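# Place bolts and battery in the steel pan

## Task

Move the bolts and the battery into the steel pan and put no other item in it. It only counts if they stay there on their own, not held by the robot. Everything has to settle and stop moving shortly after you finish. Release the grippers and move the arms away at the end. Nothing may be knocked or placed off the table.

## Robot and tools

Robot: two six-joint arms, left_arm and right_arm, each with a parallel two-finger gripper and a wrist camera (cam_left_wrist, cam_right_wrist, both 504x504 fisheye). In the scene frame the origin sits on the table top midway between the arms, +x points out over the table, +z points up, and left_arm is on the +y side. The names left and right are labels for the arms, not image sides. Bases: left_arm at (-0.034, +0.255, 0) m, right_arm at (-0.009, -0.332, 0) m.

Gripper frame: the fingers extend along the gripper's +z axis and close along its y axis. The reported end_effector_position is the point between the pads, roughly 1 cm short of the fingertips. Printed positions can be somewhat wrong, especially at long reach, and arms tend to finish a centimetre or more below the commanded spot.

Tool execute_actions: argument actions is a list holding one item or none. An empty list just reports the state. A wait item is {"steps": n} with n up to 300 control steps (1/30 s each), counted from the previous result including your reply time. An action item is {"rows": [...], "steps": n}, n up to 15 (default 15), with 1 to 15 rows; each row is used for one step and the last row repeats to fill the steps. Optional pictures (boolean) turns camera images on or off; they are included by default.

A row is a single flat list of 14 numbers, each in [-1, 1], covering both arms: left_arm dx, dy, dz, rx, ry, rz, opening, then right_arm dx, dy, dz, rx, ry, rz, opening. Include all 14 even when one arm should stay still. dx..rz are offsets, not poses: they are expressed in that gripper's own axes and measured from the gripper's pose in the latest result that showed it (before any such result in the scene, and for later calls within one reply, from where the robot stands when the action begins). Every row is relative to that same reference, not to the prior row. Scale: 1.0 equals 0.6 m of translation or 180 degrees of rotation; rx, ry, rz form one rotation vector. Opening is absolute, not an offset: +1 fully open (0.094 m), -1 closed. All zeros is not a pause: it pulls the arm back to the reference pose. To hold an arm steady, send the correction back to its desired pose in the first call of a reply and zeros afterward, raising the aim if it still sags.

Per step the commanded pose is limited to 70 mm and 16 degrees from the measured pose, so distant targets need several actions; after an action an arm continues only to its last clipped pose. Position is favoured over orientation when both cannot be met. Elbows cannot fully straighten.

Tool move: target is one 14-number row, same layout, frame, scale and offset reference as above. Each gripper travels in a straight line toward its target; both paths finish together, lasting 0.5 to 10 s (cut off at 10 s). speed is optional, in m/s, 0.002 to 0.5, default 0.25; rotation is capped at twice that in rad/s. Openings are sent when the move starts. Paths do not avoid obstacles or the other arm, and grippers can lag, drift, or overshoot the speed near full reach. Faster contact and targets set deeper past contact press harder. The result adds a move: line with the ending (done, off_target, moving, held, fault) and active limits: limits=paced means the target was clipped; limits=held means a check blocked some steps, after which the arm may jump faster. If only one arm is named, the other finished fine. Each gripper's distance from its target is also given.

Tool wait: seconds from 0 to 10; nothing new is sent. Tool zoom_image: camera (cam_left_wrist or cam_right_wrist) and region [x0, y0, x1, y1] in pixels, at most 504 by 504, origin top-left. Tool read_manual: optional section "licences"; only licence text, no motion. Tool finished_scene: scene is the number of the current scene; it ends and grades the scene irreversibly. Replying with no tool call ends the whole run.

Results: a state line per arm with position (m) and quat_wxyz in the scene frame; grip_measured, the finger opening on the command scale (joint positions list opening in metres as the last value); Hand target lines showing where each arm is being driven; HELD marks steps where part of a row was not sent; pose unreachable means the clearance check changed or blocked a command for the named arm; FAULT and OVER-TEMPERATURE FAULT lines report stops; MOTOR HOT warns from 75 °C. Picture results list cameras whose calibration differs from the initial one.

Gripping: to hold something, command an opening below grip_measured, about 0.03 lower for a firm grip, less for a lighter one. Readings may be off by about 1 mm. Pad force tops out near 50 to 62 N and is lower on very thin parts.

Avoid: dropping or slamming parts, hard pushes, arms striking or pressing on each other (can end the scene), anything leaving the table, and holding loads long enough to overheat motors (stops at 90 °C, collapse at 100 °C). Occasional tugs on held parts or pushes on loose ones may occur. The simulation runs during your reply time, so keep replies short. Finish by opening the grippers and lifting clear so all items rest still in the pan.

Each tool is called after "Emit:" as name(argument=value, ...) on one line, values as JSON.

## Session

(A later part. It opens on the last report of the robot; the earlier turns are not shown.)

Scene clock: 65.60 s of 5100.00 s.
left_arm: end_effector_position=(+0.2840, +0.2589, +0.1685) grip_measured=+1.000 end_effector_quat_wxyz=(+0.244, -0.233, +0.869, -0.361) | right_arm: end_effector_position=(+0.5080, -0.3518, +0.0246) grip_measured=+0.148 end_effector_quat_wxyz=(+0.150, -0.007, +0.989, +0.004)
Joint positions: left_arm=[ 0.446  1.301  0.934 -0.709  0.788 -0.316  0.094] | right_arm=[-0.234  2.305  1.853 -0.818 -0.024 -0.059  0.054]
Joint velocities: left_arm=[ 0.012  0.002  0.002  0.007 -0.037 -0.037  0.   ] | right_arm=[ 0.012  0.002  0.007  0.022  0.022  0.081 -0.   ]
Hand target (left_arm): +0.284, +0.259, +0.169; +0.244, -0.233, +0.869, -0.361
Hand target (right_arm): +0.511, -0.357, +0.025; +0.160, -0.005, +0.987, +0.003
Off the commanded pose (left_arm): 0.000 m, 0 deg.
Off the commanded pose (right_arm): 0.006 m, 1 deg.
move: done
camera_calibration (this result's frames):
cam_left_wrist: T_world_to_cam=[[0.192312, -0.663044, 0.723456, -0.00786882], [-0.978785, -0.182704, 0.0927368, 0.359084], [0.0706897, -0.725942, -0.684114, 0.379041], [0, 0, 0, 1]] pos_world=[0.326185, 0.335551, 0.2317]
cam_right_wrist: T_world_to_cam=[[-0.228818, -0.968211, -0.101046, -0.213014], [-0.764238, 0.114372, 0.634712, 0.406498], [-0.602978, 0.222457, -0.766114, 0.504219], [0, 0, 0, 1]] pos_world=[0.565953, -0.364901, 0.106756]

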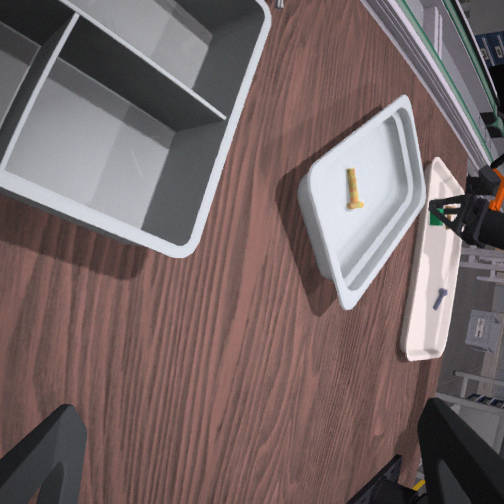

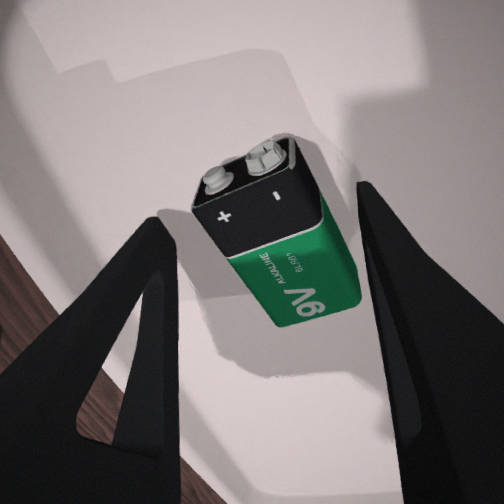

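Move back a bit and down, then close.

Emit:
move(target=[0,0,0,0,0,0,1,0.022,-0.015,0.012,0,0,0,0.15], speed=0.05)

Emit:
move(target=[0,0,0,0,0,0,1,0,0,0,0,0,0,-0.5])

Emit:
move(target=[0,0,0,0,0,0,1,0,0,-0.2,0,0,0,-0.5])

Scene clock: 69.63 s of 5100.00 s.
left_arm: end_effector_position=(+0.2840, +0.2591, +0.1683) grip_measured=+1.000 end_effector_quat_wxyz=(+0.244, -0.233, +0.870, -0.360) | right_arm: end_effector_position=(+0.5068, -0.3520, +0.0231) grip_measured=+0.148 end_effector_quat_wxyz=(+0.164, -0.012, +0.986, +0.007)
Joint positions: left_arm=[ 0.446  1.301  0.934 -0.709  0.787 -0.316  0.094] | right_arm=[-0.238  2.277  1.792 -0.758 -0.035 -0.072  0.054]
Joint velocities: left_arm=[-0.012  0.012 -0.002 -0.081  0.051  0.037  0.   ] | right_arm=[ 0.002  0.022 -0.032  0.022 -0.007 -0.051 -0.   ]
Hand target (left_arm): +0.284, +0.259, +0.168; +0.244, -0.233, +0.870, -0.361
Hand target (right_arm): +0.497, -0.361, +0.014; +0.150, -0.007, +0.989, +0.004
Off the commanded pose (left_arm): 0.000 m, 0 deg.
Off the commanded pose (right_arm): 0.016 m, 2 deg.
After step 90, 0.33 s passed at rest.
move: off_target (right_arm)
camera_calibration (this result's frames):
cam_left_wrist: T_world_to_cam=[[0.193185, -0.663793, 0.722536, -0.00750528], [-0.978602, -0.183526, 0.0930438, 0.359254], [0.0708423, -0.72505, -0.685043, 0.378961], [0, 0, 0, 1]] pos_world=[0.32617, 0.335716, 0.231601]
cam_right_wrist: T_world_to_cam=[[-0.215566, -0.970054, -0.111919, -0.220745], [-0.782246, 0.102945, 0.614405, 0.412148], [-0.584485, 0.219993, -0.781012, 0.492522], [0, 0, 0, 1]] pos_world=[0.562688, -0.364915, 0.106734]

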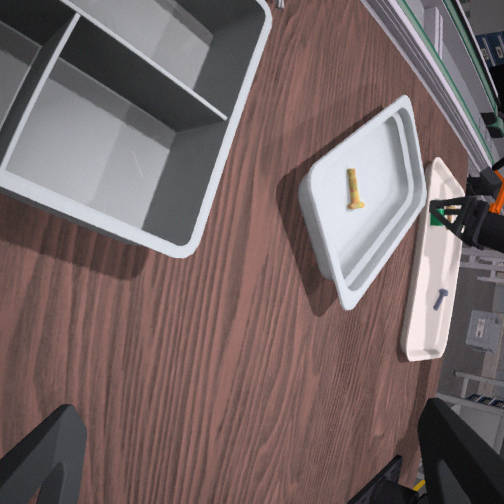

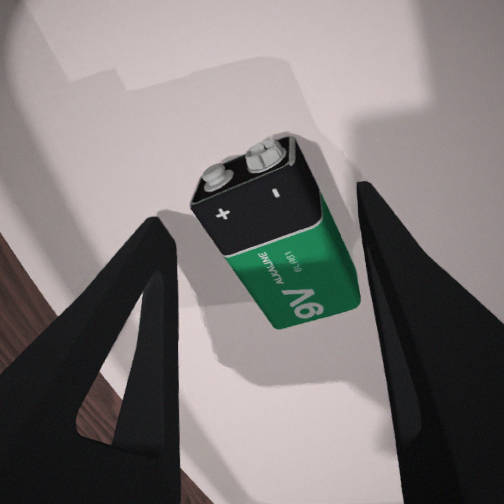

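Scene clock: 70.13 s of 5100.00 s.
left_arm: end_effector_position=(+0.2840, +0.2593, +0.1682) grip_measured=+1.000 end_effector_quat_wxyz=(+0.244, -0.234, +0.870, -0.359) | right_arm: end_effector_position=(+0.5071, -0.3527, +0.0233) grip_measured=-0.456 end_effector_quat_wxyz=(+0.164, -0.012, +0.986, +0.006)
Joint positions: left_arm=[ 0.446  1.301  0.934 -0.709  0.786 -0.316  0.094] | right_arm=[-0.239  2.277  1.792 -0.757 -0.032 -0.072  0.026]
Joint velocities: left_arm=[ 0.007 -0.012 -0.007 -0.037 -0.007  0.022  0.   ] | right_arm=[ 0.012  0.007 -0.007 -0.081 -0.066  0.081 -0.002]
Hand target (left_arm): +0.284, +0.259, +0.168; +0.244, -0.233, +0.870, -0.360
Hand target (right_arm): +0.507, -0.352, +0.023; +0.164, -0.012, +0.986, +0.007
Off the commanded pose (left_arm): 0.000 m, 0 deg.
Off the commanded pose (right_arm): 0.001 m, 0 deg.
move: done
camera_calibration (this result's frames):
cam_left_wrist: T_world_to_cam=[[0.193839, -0.664354, 0.721845, -0.00723278], [-0.978464, -0.184143, 0.0932734, 0.359381], [0.070956, -0.724379, -0.68574, 0.3789], [0, 0, 0, 1]] pos_world=[0.326158, 0.33584, 0.231527]
cam_right_wrist: T_world_to_cam=[[-0.216495, -0.970062, -0.110046, -0.220831], [-0.782995, 0.105198, 0.613068, 0.413473], [-0.583138, 0.218892, -0.782328, 0.491991], [0, 0, 0, 1]] pos_world=[0.562836, -0.365409, 0.10711]

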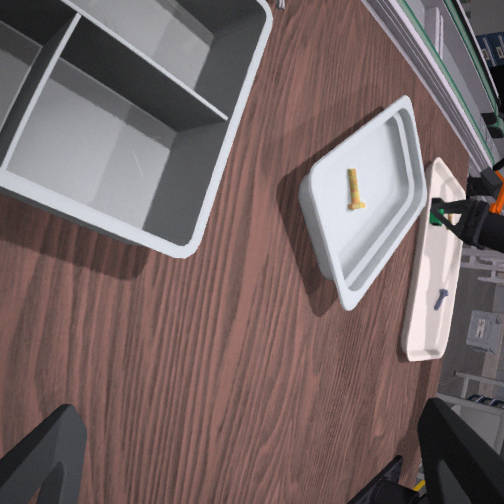

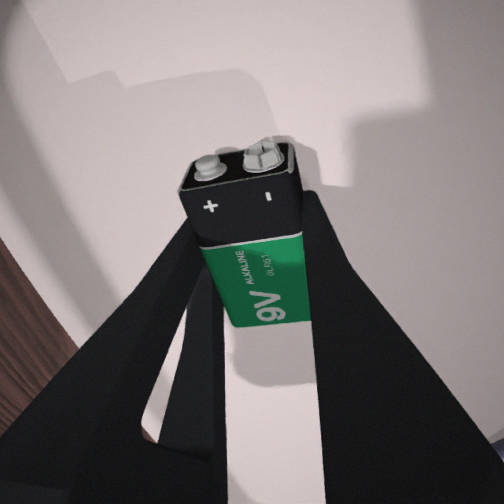

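Scene clock: 71.33 s of 5100.00 s.
left_arm: end_effector_position=(+0.2840, +0.2595, +0.1681) grip_measured=+1.000 end_effector_quat_wxyz=(+0.244, -0.234, +0.870, -0.359) | right_arm: end_effector_position=(+0.4661, -0.3505, +0.1254) grip_measured=-0.456 end_effector_quat_wxyz=(+0.152, -0.012, +0.988, +0.007)
Joint positions: left_arm=[ 0.446  1.301  0.934 -0.709  0.785 -0.316  0.094] | right_arm=[-0.239  2.081  1.894 -1.08  -0.032 -0.072  0.026]
Joint velocities: left_arm=[ 0.012  0.022  0.002 -0.095  0.066 -0.037  0.   ] | right_arm=[-0.002  0.002 -0.007  0.022  0.066  0.022  0.   ]
Hand target (left_arm): +0.284, +0.259, +0.168; +0.244, -0.234, +0.870, -0.360
Hand target (right_arm): +0.470, -0.354, +0.137; +0.165, -0.012, +0.986, +0.006
Off the commanded pose (left_arm): 0.000 m, 0 deg.
Off the commanded pose (right_arm): 0.012 m, 1 deg.
move: off_target (right_arm)
camera_calibration (this result's frames):
cam_left_wrist: T_world_to_cam=[[0.194494, -0.664913, 0.721154, -0.00696042], [-0.978326, -0.18476, 0.0935023, 0.359509], [0.0710691, -0.723709, -0.686436, 0.378839], [0, 0, 0, 1]] pos_world=[0.326147, 0.335964, 0.231454]
cam_right_wrist: T_world_to_cam=[[-0.219169, -0.96992, -0.105923, -0.215588], [-0.767574, 0.104382, 0.632404, 0.308673], [-0.602325, 0.219907, -0.767363, 0.554903], [0, 0, 0, 1]] pos_world=[0.523911, -0.36335, 0.20777]

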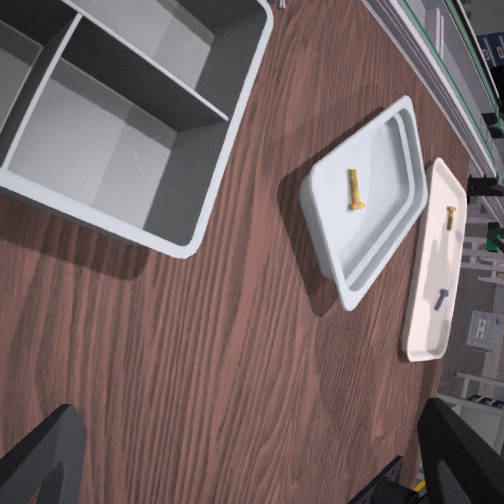

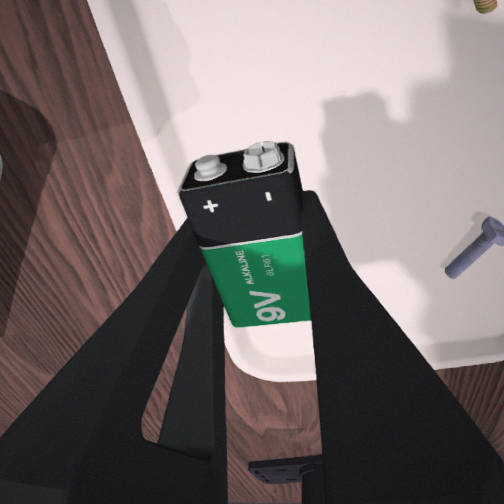

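Emit:
move(target=[0,0,0,0,0,0,1,0,0.46,-0.02,0.07,-0.03,0,-0.5])

Emit:
move(target=[0,0,0,0,0,0,1,0,0.02,0.12,0,0,0,-0.5], speed=0.12)

Scene clock: 75.87 s of 5100.00 s.
left_arm: end_effector_position=(+0.2840, +0.2596, +0.1679) grip_measured=+1.000 end_effector_quat_wxyz=(+0.244, -0.234, +0.870, -0.358) | right_arm: end_effector_position=(+0.4526, -0.0670, +0.1260) grip_measured=-0.456 end_effector_quat_wxyz=(+0.191, -0.007, +0.978, -0.084)
Joint positions: left_arm=[ 0.446  1.301  0.934 -0.709  0.784 -0.316  0.094] | right_arm=[ 0.453  2.607  2.793 -1.537  0.361  0.585  0.026]
Joint velocities: left_arm=[-0.002  0.007  0.017 -0.022  0.022 -0.022  0.   ] | right_arm=[-0.002  0.002  0.007  0.037 -0.051 -0.007 -0.001]
Hand target (left_arm): +0.284, +0.259, +0.168; +0.244, -0.234, +0.870, -0.359
Hand target (right_arm): +0.457, -0.073, +0.138; +0.205, +0.004, +0.975, -0.087
Off the commanded pose (left_arm): 0.000 m, 0 deg.
Off the commanded pose (right_arm): 0.016 m, 3 deg.
joint sent to its limit (right arm) — the command would take joint 4 (wrist pitch) past its lower limit, so that joint was sent only as far as its limit.
move: off_target (right_arm)
camera_calibration (this result's frames):
cam_left_wrist: T_world_to_cam=[[0.195149, -0.665472, 0.720461, -0.00668818], [-0.978187, -0.185376, 0.0937306, 0.359637], [0.0711815, -0.723037, -0.687132, 0.378778], [0, 0, 0, 1]] pos_world=[0.326135, 0.336088, 0.23138]
cam_right_wrist: T_world_to_cam=[[-0.253512, -0.966221, 0.0463508, 0.0530908], [-0.808851, 0.238016, 0.537688, 0.30789], [-0.530557, 0.0988192, -0.841869, 0.453665], [0, 0, 0, 1]] pos_world=[0.503192, -0.0668161, 0.213917]

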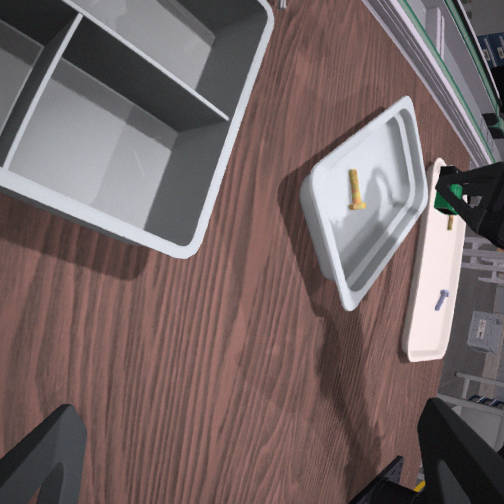

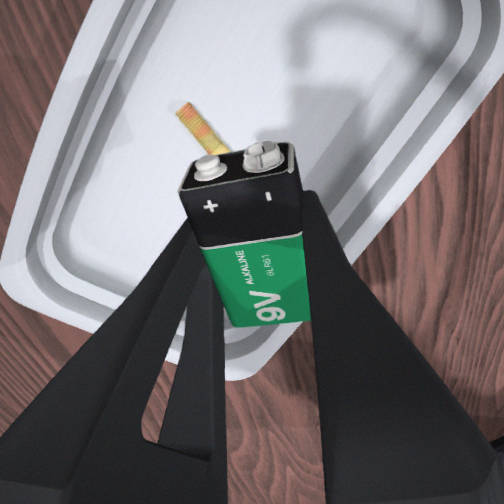

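Scene clock: 77.10 s of 5100.00 s.
left_arm: end_effector_position=(+0.2840, +0.2598, +0.1678) grip_measured=+1.000 end_effector_quat_wxyz=(+0.244, -0.234, +0.870, -0.358) | right_arm: end_effector_position=(+0.4731, -0.0664, +0.0516) grip_measured=-0.456 end_effector_quat_wxyz=(+0.176, -0.010, +0.980, -0.088)
Joint positions: left_arm=[ 0.446  1.301  0.934 -0.709  0.782 -0.316  0.094] | right_arm=[ 0.426  2.63   2.538 -1.278  0.345  0.556  0.026]
Joint velocities: left_arm=[-0.012 -0.002  0.002 -0.037 -0.037  0.095  0.   ] | right_arm=[ 0.022 -0.017 -0.012  0.081 -0.007  0.022 -0.001]
Hand target (left_arm): +0.284, +0.260, +0.168; +0.244, -0.234, +0.870, -0.358
Hand target (right_arm): +0.479, -0.068, +0.058; +0.191, -0.006, +0.978, -0.085
Off the commanded pose (left_arm): 0.000 m, 0 deg.
Off the commanded pose (right_arm): 0.009 m, 2 deg.
move: done
camera_calibration (this result's frames):
cam_left_wrist: T_world_to_cam=[[0.195804, -0.666029, 0.719768, -0.00641608], [-0.978048, -0.185994, 0.0939583, 0.359765], [0.0712932, -0.722365, -0.687827, 0.378717], [0, 0, 0, 1]] pos_world=[0.326124, 0.336212, 0.231307]
cam_right_wrist: T_world_to_cam=[[-0.249154, -0.966438, 0.0626019, 0.0593675], [-0.793412, 0.240759, 0.559047, 0.356103], [-0.555356, 0.0896196, -0.82677, 0.412205], [0, 0, 0, 1]] pos_world=[0.526249, -0.0653018, 0.138004]

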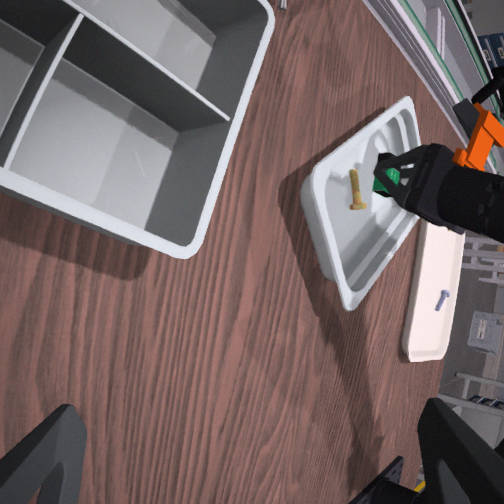

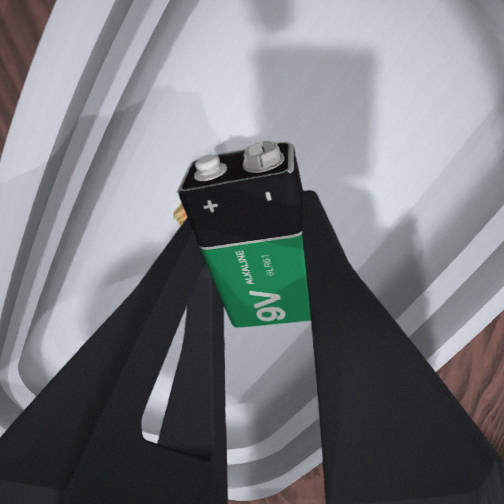

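Emit:
move(target=[0,0,0,0,0,0,1,0,-0.01,0.03,0,0,0,-0.5], speed=0.1)

Emit:
move(target=[0,0,0,0,0,0,1,0,0,0,0,0,0,-0.2])

Emit:
move(target=[0,0,0,0,0,0,1,0,0,-0.17,0,0,0,-0.2])

Emit:
move(target=[0,0,0,0,0,0,1,-0.06,-0.63,0.18,-0.055,-0.03,0,-0.2])

Scene clock: 81.43 s of 5100.00 s.
left_arm: end_effector_position=(+0.2840, +0.2599, +0.1677) grip_measured=+1.000 end_effector_quat_wxyz=(+0.244, -0.234, +0.870, -0.357) | right_arm: end_effector_position=(+0.4726, -0.0743, +0.0276) grip_measured=-0.456 end_effector_quat_wxyz=(+0.160, -0.014, +0.983, -0.093)
Joint positions: left_arm=[ 0.446  1.301  0.934 -0.709  0.781 -0.316  0.094] | right_arm=[ 0.411  2.63   2.449 -1.217  0.332  0.539  0.026]
Joint velocities: left_arm=[ 0.022 -0.017 -0.012 -0.007 -0.066 -0.051  0.   ] | right_arm=[ 0.002  0.002 -0.017 -0.037  0.007 -0.007 -0.001]
Hand target (left_arm): +0.284, +0.260, +0.168; +0.244, -0.234, +0.870, -0.358
Hand target (right_arm): +0.479, -0.076, +0.036; +0.176, -0.010, +0.980, -0.089
Off the commanded pose (left_arm): 0.000 m, 0 deg.
Off the commanded pose (right_arm): 0.011 m, 2 deg.
After step 90, 0.40 s passed at rest.
move: off_target (right_arm)
camera_calibration (this result's frames):
cam_left_wrist: T_world_to_cam=[[0.196458, -0.666586, 0.719074, -0.00614412], [-0.977909, -0.186611, 0.0941853, 0.359893], [0.0714043, -0.721692, -0.688521, 0.378655], [0, 0, 0, 1]] pos_world=[0.326112, 0.336336, 0.231233]
cam_right_wrist: T_world_to_cam=[[-0.243916, -0.966373, 0.0814116, 0.0501405], [-0.77553, 0.244771, 0.581928, 0.362258], [-0.582287, 0.0788044, -0.809155, 0.404191], [0, 0, 0, 1]] pos_world=[0.528527, -0.0720678, 0.112162]

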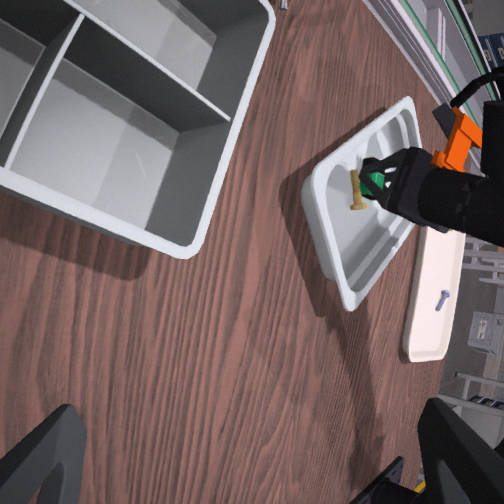

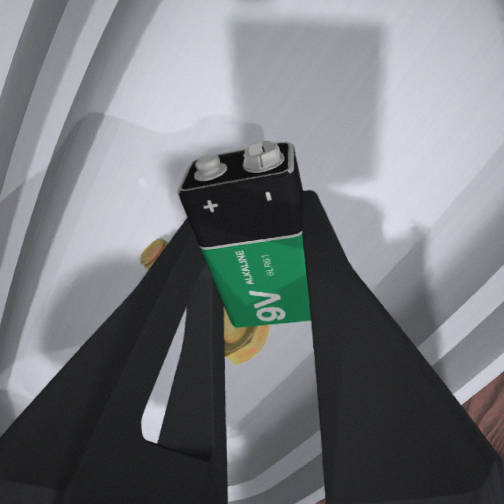

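Scene clock: 81.93 s of 5100.00 s.
left_arm: end_effector_position=(+0.2840, +0.2601, +0.1675) grip_measured=+1.000 end_effector_quat_wxyz=(+0.244, -0.235, +0.871, -0.357) | right_arm: end_effector_position=(+0.4724, -0.0740, +0.0275) grip_measured=-0.202 end_effector_quat_wxyz=(+0.160, -0.014, +0.983, -0.092)
Joint positions: left_arm=[ 0.446  1.301  0.934 -0.709  0.78  -0.316  0.094] | right_arm=[ 0.411  2.63   2.449 -1.217  0.33   0.539  0.037]
Joint velocities: left_arm=[-0.007  0.012 -0.002  0.007 -0.022  0.007  0.   ] | right_arm=[ 0.007 -0.022 -0.012 -0.007 -0.051 -0.095  0.   ]
Hand target (left_arm): +0.284, +0.260, +0.168; +0.244, -0.234, +0.870, -0.357
Hand target (right_arm): +0.473, -0.074, +0.028; +0.160, -0.014, +0.983, -0.093
Off the commanded pose (left_arm): 0.000 m, 0 deg.
Off the commanded pose (right_arm): 0.000 m, 0 deg.
move: done
camera_calibration (this result's frames):
cam_left_wrist: T_world_to_cam=[[0.197113, -0.667142, 0.718379, -0.00587229], [-0.977769, -0.187228, 0.0944117, 0.360021], [0.0715148, -0.721019, -0.689215, 0.378593], [0, 0, 0, 1]] pos_world=[0.3261, 0.336461, 0.23116]
cam_right_wrist: T_world_to_cam=[[-0.243514, -0.966579, 0.0801669, 0.0502053], [-0.774995, 0.243611, 0.583126, 0.361755], [-0.583167, 0.0798702, -0.808416, 0.404459], [0, 0, 0, 1]] pos_world=[0.528451, -0.0719043, 0.111998]

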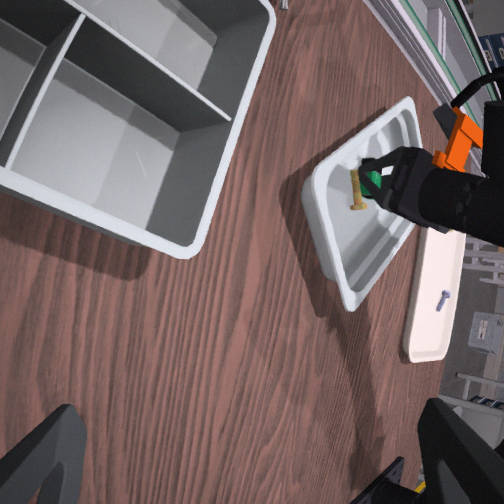

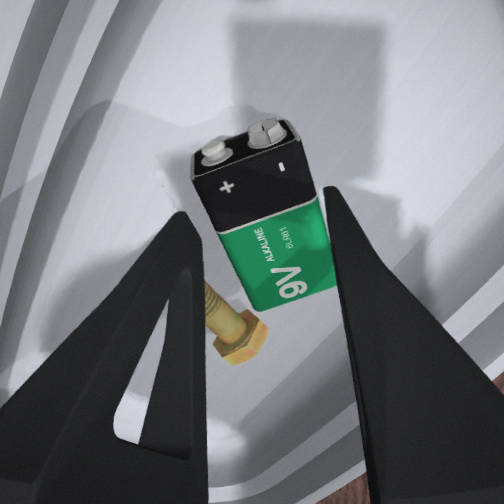

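Scene clock: 83.07 s of 5100.00 s.
left_arm: end_effector_position=(+0.2840, +0.2603, +0.1674) grip_measured=+1.000 end_effector_quat_wxyz=(+0.244, -0.235, +0.871, -0.356) | right_arm: end_effector_position=(+0.4397, -0.0516, +0.1108) grip_measured=-0.202 end_effector_quat_wxyz=(+0.169, -0.024, +0.982, -0.079)
Joint positions: left_arm=[ 0.446  1.301  0.934 -0.709  0.779 -0.316  0.094] | right_arm=[ 0.48   2.62   2.768 -1.535  0.328  0.587  0.037]
Joint velocities: left_arm=[ 0.007  0.007 -0.002 -0.022  0.022 -0.037  0.   ] | right_arm=[-0.002  0.017 -0.017 -0.095 -0.095  0.051 -0.   ]
Hand target (left_arm): +0.284, +0.260, +0.168; +0.244, -0.235, +0.871, -0.357
Hand target (right_arm): +0.440, -0.055, +0.122; +0.178, -0.018, +0.981, -0.079
Off the commanded pose (left_arm): 0.000 m, 0 deg.
Off the commanded pose (right_arm): 0.013 m, 2 deg.
joint sent to its limit (right arm) — the command would take joint 4 (wrist pitch) past its lower limit, so that joint was sent only as far as its limit.
move: off_target (right_arm)
camera_calibration (this result's frames):
cam_left_wrist: T_world_to_cam=[[0.197768, -0.667696, 0.717684, -0.00560059], [-0.977629, -0.187846, 0.0946375, 0.360149], [0.0716246, -0.720344, -0.689909, 0.37853], [0, 0, 0, 1]] pos_world=[0.326088, 0.336585, 0.231087]
cam_right_wrist: T_world_to_cam=[[-0.219946, -0.974036, 0.0536489, 0.0494393], [-0.78976, 0.210078, 0.576322, 0.287872], [-0.572629, 0.0843899, -0.81546, 0.447334], [0, 0, 0, 1]] pos_world=[0.49438, -0.0500705, 0.196224]

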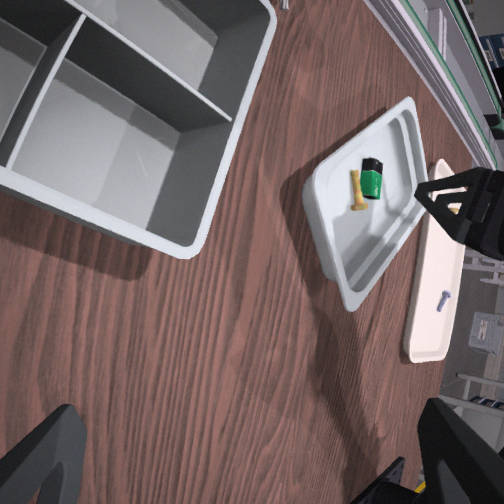

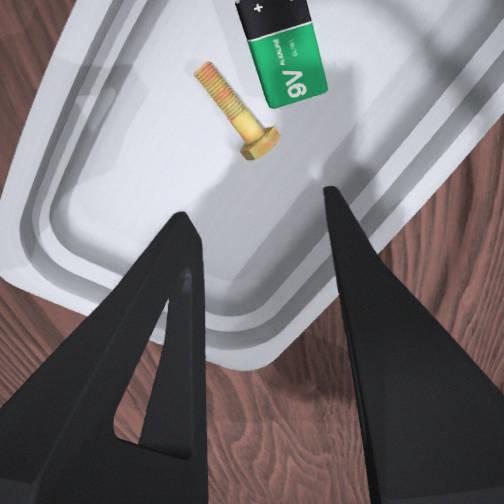

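Scene clock: 85.30 s of 5100.00 s.
left_arm: end_effector_position=(+0.2840, +0.2604, +0.1673) grip_measured=+1.000 end_effector_quat_wxyz=(+0.244, -0.235, +0.871, -0.356) | right_arm: end_effector_position=(+0.5075, -0.4456, +0.0791) grip_measured=-0.202 end_effector_quat_wxyz=(+0.205, -0.036, +0.978, -0.004)
Joint positions: left_arm=[ 0.446  1.301  0.934 -0.709  0.778 -0.316  0.094] | right_arm=[-0.44   2.224  1.9   -0.847 -0.107 -0.306  0.037]
Joint velocities: left_arm=[-0.007  0.007  0.022  0.022  0.051 -0.022  0.   ] | right_arm=[-0.007 -0.002 -0.002  0.051  0.022 -0.051 -0.   ]
Hand target (left_arm): +0.284, +0.260, +0.167; +0.244, -0.235, +0.871, -0.356
Hand target (right_arm): +0.515, -0.442, +0.092; +0.219, -0.045, +0.975, -0.003
Off the commanded pose (left_arm): 0.000 m, 0 deg.
Off the commanded pose (right_arm): 0.014 m, 2 deg.
move: off_target (right_arm)
camera_calibration (this result's frames):
cam_left_wrist: T_world_to_cam=[[0.198423, -0.66825, 0.716987, -0.00532903], [-0.977488, -0.188463, 0.0948627, 0.360278], [0.0717338, -0.719669, -0.690601, 0.378468], [0, 0, 0, 1]] pos_world=[0.326076, 0.33671, 0.231014]
cam_right_wrist: T_world_to_cam=[[-0.16507, -0.981218, -0.0998173, -0.336619], [-0.835514, 0.0853405, 0.542802, 0.412794], [-0.524088, 0.172999, -0.833908, 0.509834], [0, 0, 0, 1]] pos_world=[0.556527, -0.453725, 0.167489]

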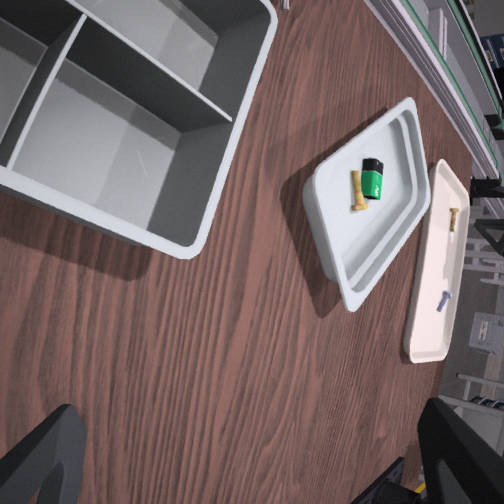

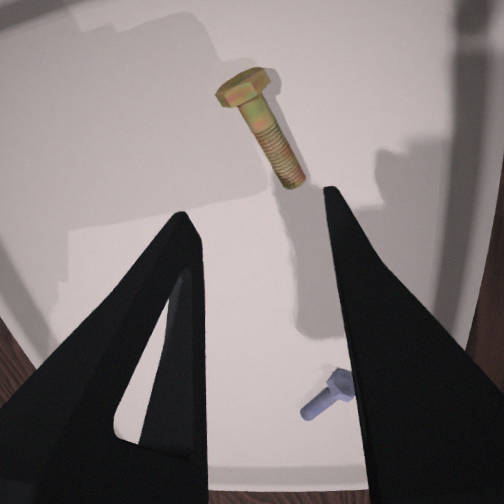

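Emit:
move(target=[0,0,0,0,0,0,1,0.024,-0.004,0.078,0,0,0,-0.1], speed=0.1)

Scene clock: 88.20 s of 5100.00 s.
left_arm: end_effector_position=(+0.2840, +0.2606, +0.1672) grip_measured=+1.000 end_effector_quat_wxyz=(+0.244, -0.235, +0.871, -0.355) | right_arm: end_effector_position=(+0.5086, -0.4456, +0.0268) grip_measured=-0.102 end_effector_quat_wxyz=(+0.192, -0.036, +0.981, +0.000)
Joint positions: left_arm=[ 0.446  1.301  0.934 -0.709  0.777 -0.316  0.094] | right_arm=[-0.44   2.292  1.814 -0.722 -0.109 -0.307  0.042]
Joint velocities: left_arm=[-0.012  0.017 -0.022 -0.007 -0.022 -0.007  0.   ] | right_arm=[ 0.012 -0.007 -0.002 -0.022 -0.051 -0.051 -0.001]
Hand target (left_arm): +0.284, +0.260, +0.167; +0.244, -0.235, +0.871, -0.356
Hand target (right_arm): +0.512, -0.449, +0.031; +0.205, -0.036, +0.978, -0.004
Off the commanded pose (left_arm): 0.000 m, 0 deg.
Off the commanded pose (right_arm): 0.007 m, 2 deg.
move: done
camera_calibration (this result's frames):
cam_left_wrist: T_world_to_cam=[[0.199078, -0.668802, 0.71629, -0.00505761], [-0.977347, -0.189081, 0.0950873, 0.360406], [0.0718423, -0.718994, -0.691294, 0.378405], [0, 0, 0, 1]] pos_world=[0.326063, 0.336834, 0.230941]
cam_right_wrist: T_world_to_cam=[[-0.165939, -0.980727, -0.10315, -0.340905], [-0.82032, 0.0792267, 0.566391, 0.430935], [-0.547303, 0.178602, -0.817656, 0.480633], [0, 0, 0, 1]] pos_world=[0.559987, -0.454318, 0.113751]

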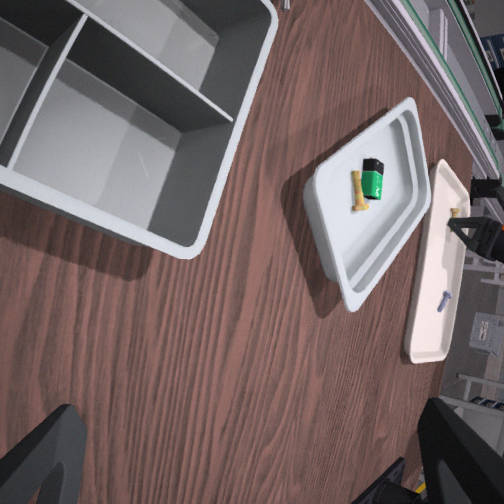

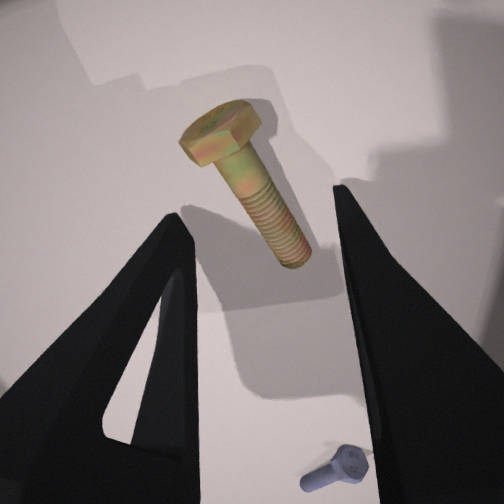

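Emit:
move(target=[0,0,0,0,0,0,1,0,0,0.018,0,0,0,-0.1], speed=0.05)

Emit:
move(target=[0,0,0,0,0,0,1,0,0,0,0,0,0,-0.87])

Emit:
move(target=[0,0,0,0,0,0,1,0,0,-0.21,0,0,0,-0.87])

Scene clock: 92.50 s of 5100.00 s.
left_arm: end_effector_position=(+0.2840, +0.2607, +0.1670) grip_measured=+1.000 end_effector_quat_wxyz=(+0.244, -0.235, +0.871, -0.355) | right_arm: end_effector_position=(+0.5087, -0.4456, +0.0245) grip_measured=-0.102 end_effector_quat_wxyz=(+0.191, -0.036, +0.981, +0.001)
Joint positions: left_arm=[ 0.446  1.301  0.934 -0.709  0.775 -0.316  0.094] | right_arm=[-0.44   2.297  1.814 -0.719 -0.109 -0.307  0.042]
Joint velocities: left_arm=[-0.007 -0.002  0.002 -0.051  0.066 -0.051  0.   ] | right_arm=[-0.002 -0.012 -0.007 -0.037 -0.007 -0.051 -0.   ]
Hand target (left_arm): +0.284, +0.261, +0.167; +0.244, -0.235, +0.871, -0.355
Hand target (right_arm): +0.512, -0.445, +0.017; +0.192, -0.036, +0.981, +0.000
Off the commanded pose (left_arm): 0.000 m, 0 deg.
Off the commanded pose (right_arm): 0.009 m, 0 deg.
After step 90, 0.60 s passed at rest.
move: done
camera_calibration (this result's frames):
cam_left_wrist: T_world_to_cam=[[0.199732, -0.669354, 0.715592, -0.00478632], [-0.977205, -0.189699, 0.0953112, 0.360535], [0.0719501, -0.718317, -0.691985, 0.378341], [0, 0, 0, 1]] pos_world=[0.326051, 0.336959, 0.230869]
cam_right_wrist: T_world_to_cam=[[-0.166167, -0.980667, -0.103346, -0.341006], [-0.819063, 0.0789, 0.568252, 0.431526], [-0.549112, 0.179072, -0.816339, 0.479951], [0, 0, 0, 1]] pos_world=[0.560329, -0.454407, 0.111345]

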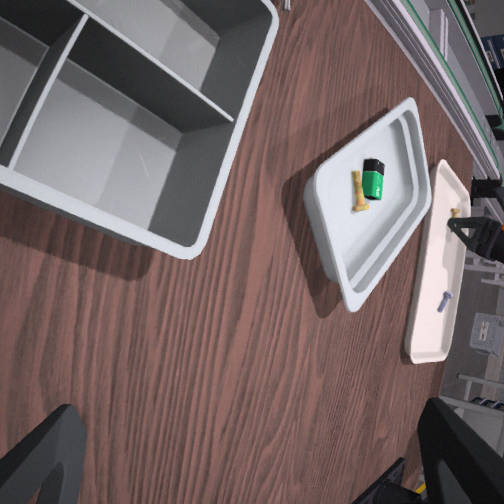

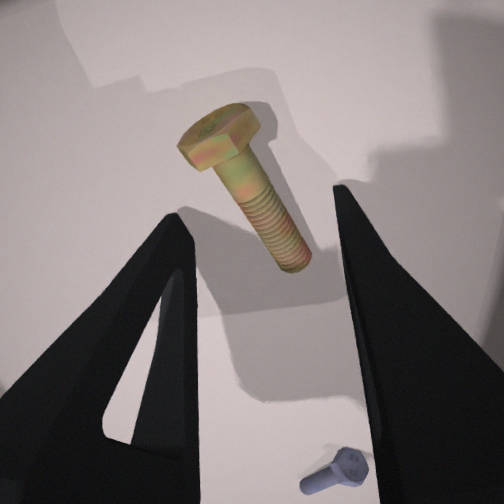

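Scene clock: 93.00 s of 5100.00 s.
left_arm: end_effector_position=(+0.2840, +0.2608, +0.1670) grip_measured=+1.000 end_effector_quat_wxyz=(+0.244, -0.236, +0.871, -0.355) | right_arm: end_effector_position=(+0.5088, -0.4453, +0.0245) grip_measured=-0.851 end_effector_quat_wxyz=(+0.191, -0.036, +0.981, +0.001)
Joint positions: left_arm=[ 0.446  1.301  0.934 -0.709  0.775 -0.316  0.094] | right_arm=[-0.44   2.297  1.814 -0.719 -0.11  -0.307  0.007]
Joint velocities: left_arm=[-0.017 -0.027 -0.012  0.007  0.051  0.037  0.   ] | right_arm=[ 0.007  0.002 -0.007 -0.066 -0.007 -0.022 -0.001]
Hand target (left_arm): +0.284, +0.261, +0.167; +0.244, -0.235, +0.871, -0.355
Hand target (right_arm): +0.509, -0.446, +0.024; +0.191, -0.036, +0.981, +0.001
Off the commanded pose (left_arm): 0.000 m, 0 deg.
Off the commanded pose (right_arm): 0.000 m, 0 deg.
move: done
camera_calibration (this result's frames):
cam_left_wrist: T_world_to_cam=[[0.200169, -0.669721, 0.715127, -0.00460553], [-0.977111, -0.190111, 0.0954601, 0.360621], [0.0720217, -0.717866, -0.692446, 0.378299], [0, 0, 0, 1]] pos_world=[0.326043, 0.337042, 0.23082]
cam_right_wrist: T_world_to_cam=[[-0.165591, -0.980615, -0.104757, -0.34097], [-0.819309, 0.0776669, 0.568067, 0.431117], [-0.548919, 0.179895, -0.816288, 0.480224], [0, 0, 0, 1]] pos_world=[0.560361, -0.454234, 0.111379]

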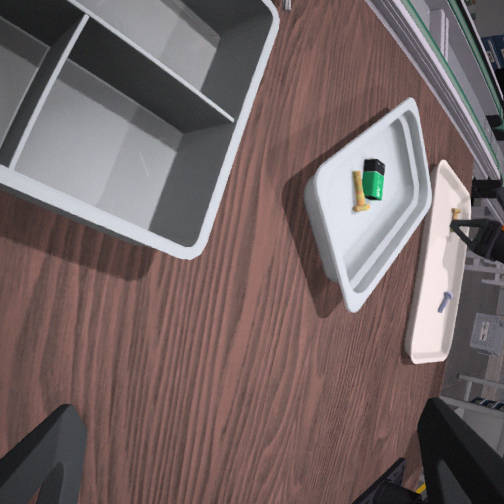

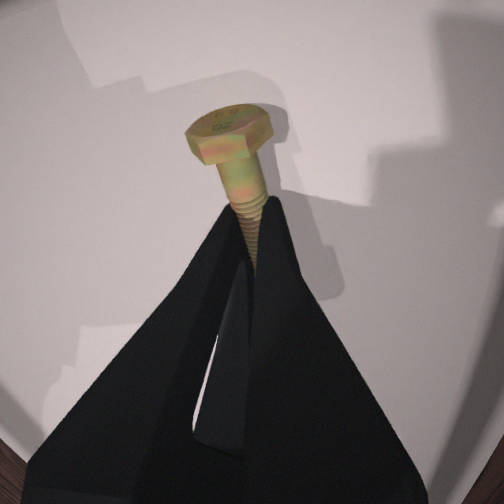

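Scene clock: 94.23 s of 5100.00 s.
left_arm: end_effector_position=(+0.2840, +0.2610, +0.1668) grip_measured=+1.000 end_effector_quat_wxyz=(+0.244, -0.236, +0.871, -0.354) | right_arm: end_effector_position=(+0.4598, -0.4439, +0.1278) grip_measured=-0.851 end_effector_quat_wxyz=(+0.176, -0.035, +0.984, +0.002)
Joint positions: left_arm=[ 0.446  1.301  0.934 -0.709  0.774 -0.316  0.094] | right_arm=[-0.463  2.076  1.882 -1.041 -0.111 -0.329  0.007]
Joint velocities: left_arm=[ 0.002  0.007 -0.007 -0.037  0.007 -0.022  0.   ] | right_arm=[ 0.002 -0.002  0.012 -0.066 -0.066 -0.051  0.001]
Hand target (left_arm): +0.284, +0.261, +0.167; +0.244, -0.236, +0.871, -0.354
Hand target (right_arm): +0.463, -0.447, +0.142; +0.191, -0.036, +0.981, +0.001
Off the commanded pose (left_arm): 0.000 m, 0 deg.
Off the commanded pose (right_arm): 0.014 m, 2 deg.
move: off_target (right_arm)
camera_calibration (this result's frames):
cam_left_wrist: T_world_to_cam=[[0.200824, -0.670271, 0.714427, -0.00433447], [-0.976968, -0.190729, 0.095683, 0.36075], [0.0721285, -0.717188, -0.693136, 0.378235], [0, 0, 0, 1]] pos_world=[0.32603, 0.337166, 0.230748]
cam_right_wrist: T_world_to_cam=[[-0.17118, -0.980093, -0.100577, -0.334604], [-0.801209, 0.0790684, 0.593137, 0.321312], [-0.573377, 0.182116, -0.798794, 0.547415], [0, 0, 0, 1]] pos_world=[0.514036, -0.453042, 0.213036]

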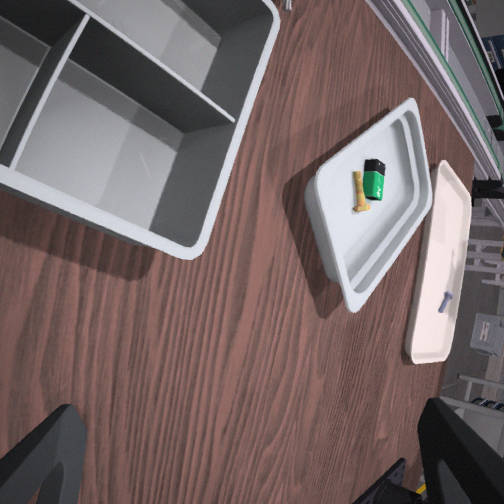

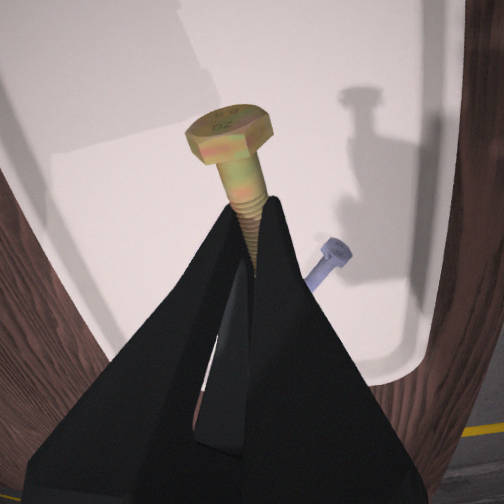

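Emit:
move(target=[0,0,0,0,0,0,1,-0.06,0.57,0,-0.04,-0.03,0,-0.88])

Emit:
move(target=[0,0,0,0,0,0,1,0,0,0.12,0,0,0,-0.88], speed=0.12)

Scene clock: 98.90 s of 5100.00 s.
left_arm: end_effector_position=(+0.2840, +0.2612, +0.1667) grip_measured=+1.000 end_effector_quat_wxyz=(+0.244, -0.236, +0.872, -0.353) | right_arm: end_effector_position=(+0.4645, -0.0958, +0.1247) grip_measured=-0.852 end_effector_quat_wxyz=(+0.201, -0.052, +0.975, +0.074)
Joint positions: left_arm=[ 0.446  1.301  0.934 -0.709  0.772 -0.316  0.094] | right_arm=[ 0.285  2.191  2.018 -0.967  0.027  0.358  0.007]
Joint velocities: left_arm=[-0.037 -0.012  0.007 -0.022 -0.037 -0.037  0.   ] | right_arm=[-0.002 -0.007 -0.002  0.037  0.037 -0.037 -0.001]
Hand target (left_arm): +0.284, +0.261, +0.167; +0.244, -0.236, +0.871, -0.354
Hand target (right_arm): +0.472, -0.099, +0.138; +0.217, -0.044, +0.972, +0.074
Off the commanded pose (left_arm): 0.000 m, 0 deg.
Off the commanded pose (right_arm): 0.015 m, 2 deg.
move: off_target (right_arm)
camera_calibration (this result's frames):
cam_left_wrist: T_world_to_cam=[[0.201479, -0.67082, 0.713728, -0.00406355], [-0.976826, -0.191347, 0.0959052, 0.360879], [0.0722346, -0.71651, -0.693826, 0.378171], [0, 0, 0, 1]] pos_world=[0.326018, 0.337291, 0.230675]
cam_right_wrist: T_world_to_cam=[[-0.104261, -0.964889, -0.241081, -0.00499357], [-0.829768, -0.0492413, 0.555932, 0.305003], [-0.548284, 0.258003, -0.7955, 0.479382], [0, 0, 0, 1]] pos_world=[0.515398, -0.113481, 0.210583]

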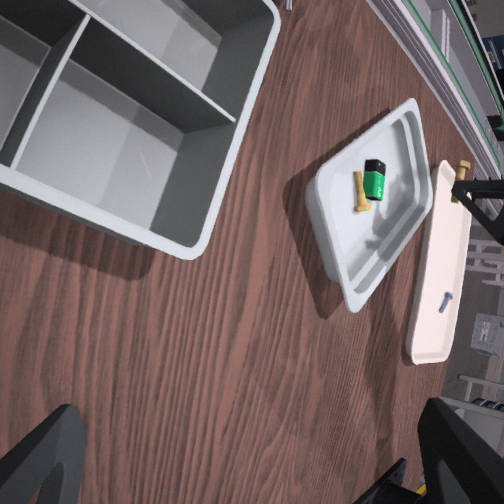

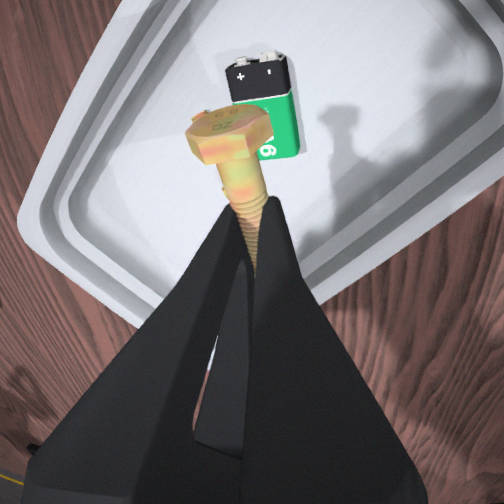

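Scene clock: 100.03 s of 5100.00 s.
left_arm: end_effector_position=(+0.2840, +0.2613, +0.1666) grip_measured=+1.000 end_effector_quat_wxyz=(+0.244, -0.236, +0.872, -0.353) | right_arm: end_effector_position=(+0.4865, -0.0843, +0.0544) grip_measured=-0.852 end_effector_quat_wxyz=(+0.187, -0.053, +0.978, +0.069)
Joint positions: left_arm=[ 0.446  1.301  0.934 -0.709  0.772 -0.316  0.094] | right_arm=[ 0.285  2.351  2.018 -0.838  0.025  0.358  0.007]
Joint velocities: left_arm=[ 0.002 -0.012 -0.027  0.037 -0.022 -0.051  0.   ] | right_arm=[ 0.002  0.007 -0.002 -0.051  0.007  0.022 -0.   ]
Hand target (left_arm): +0.284, +0.261, +0.167; +0.244, -0.236, +0.872, -0.354
Hand target (right_arm): +0.491, -0.085, +0.059; +0.201, -0.052, +0.975, +0.074
Off the commanded pose (left_arm): 0.000 m, 0 deg.
Off the commanded pose (right_arm): 0.008 m, 2 deg.
move: done
camera_calibration (this result's frames):
cam_left_wrist: T_world_to_cam=[[0.201915, -0.671185, 0.71326, -0.00388301], [-0.97673, -0.191759, 0.096053, 0.360966], [0.072305, -0.716058, -0.694286, 0.378129], [0, 0, 0, 1]] pos_world=[0.326009, 0.337374, 0.230627]
cam_right_wrist: T_world_to_cam=[[-0.110088, -0.967856, -0.226132, -0.00678957], [-0.814135, -0.0427001, 0.579104, 0.354584], [-0.570145, 0.247854, -0.783264, 0.441666], [0, 0, 0, 1]] pos_world=[0.539746, -0.100899, 0.139064]

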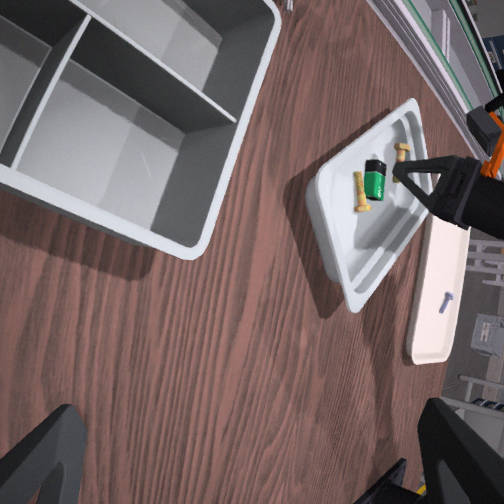

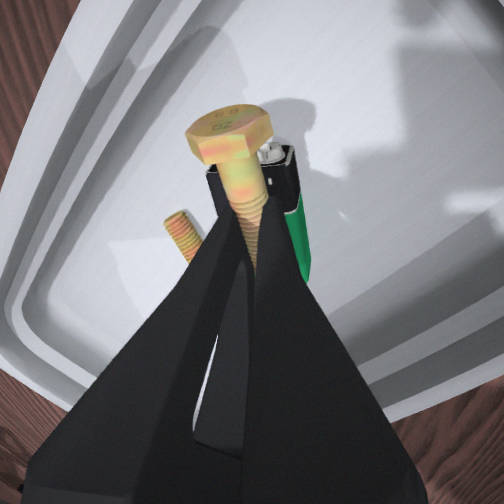

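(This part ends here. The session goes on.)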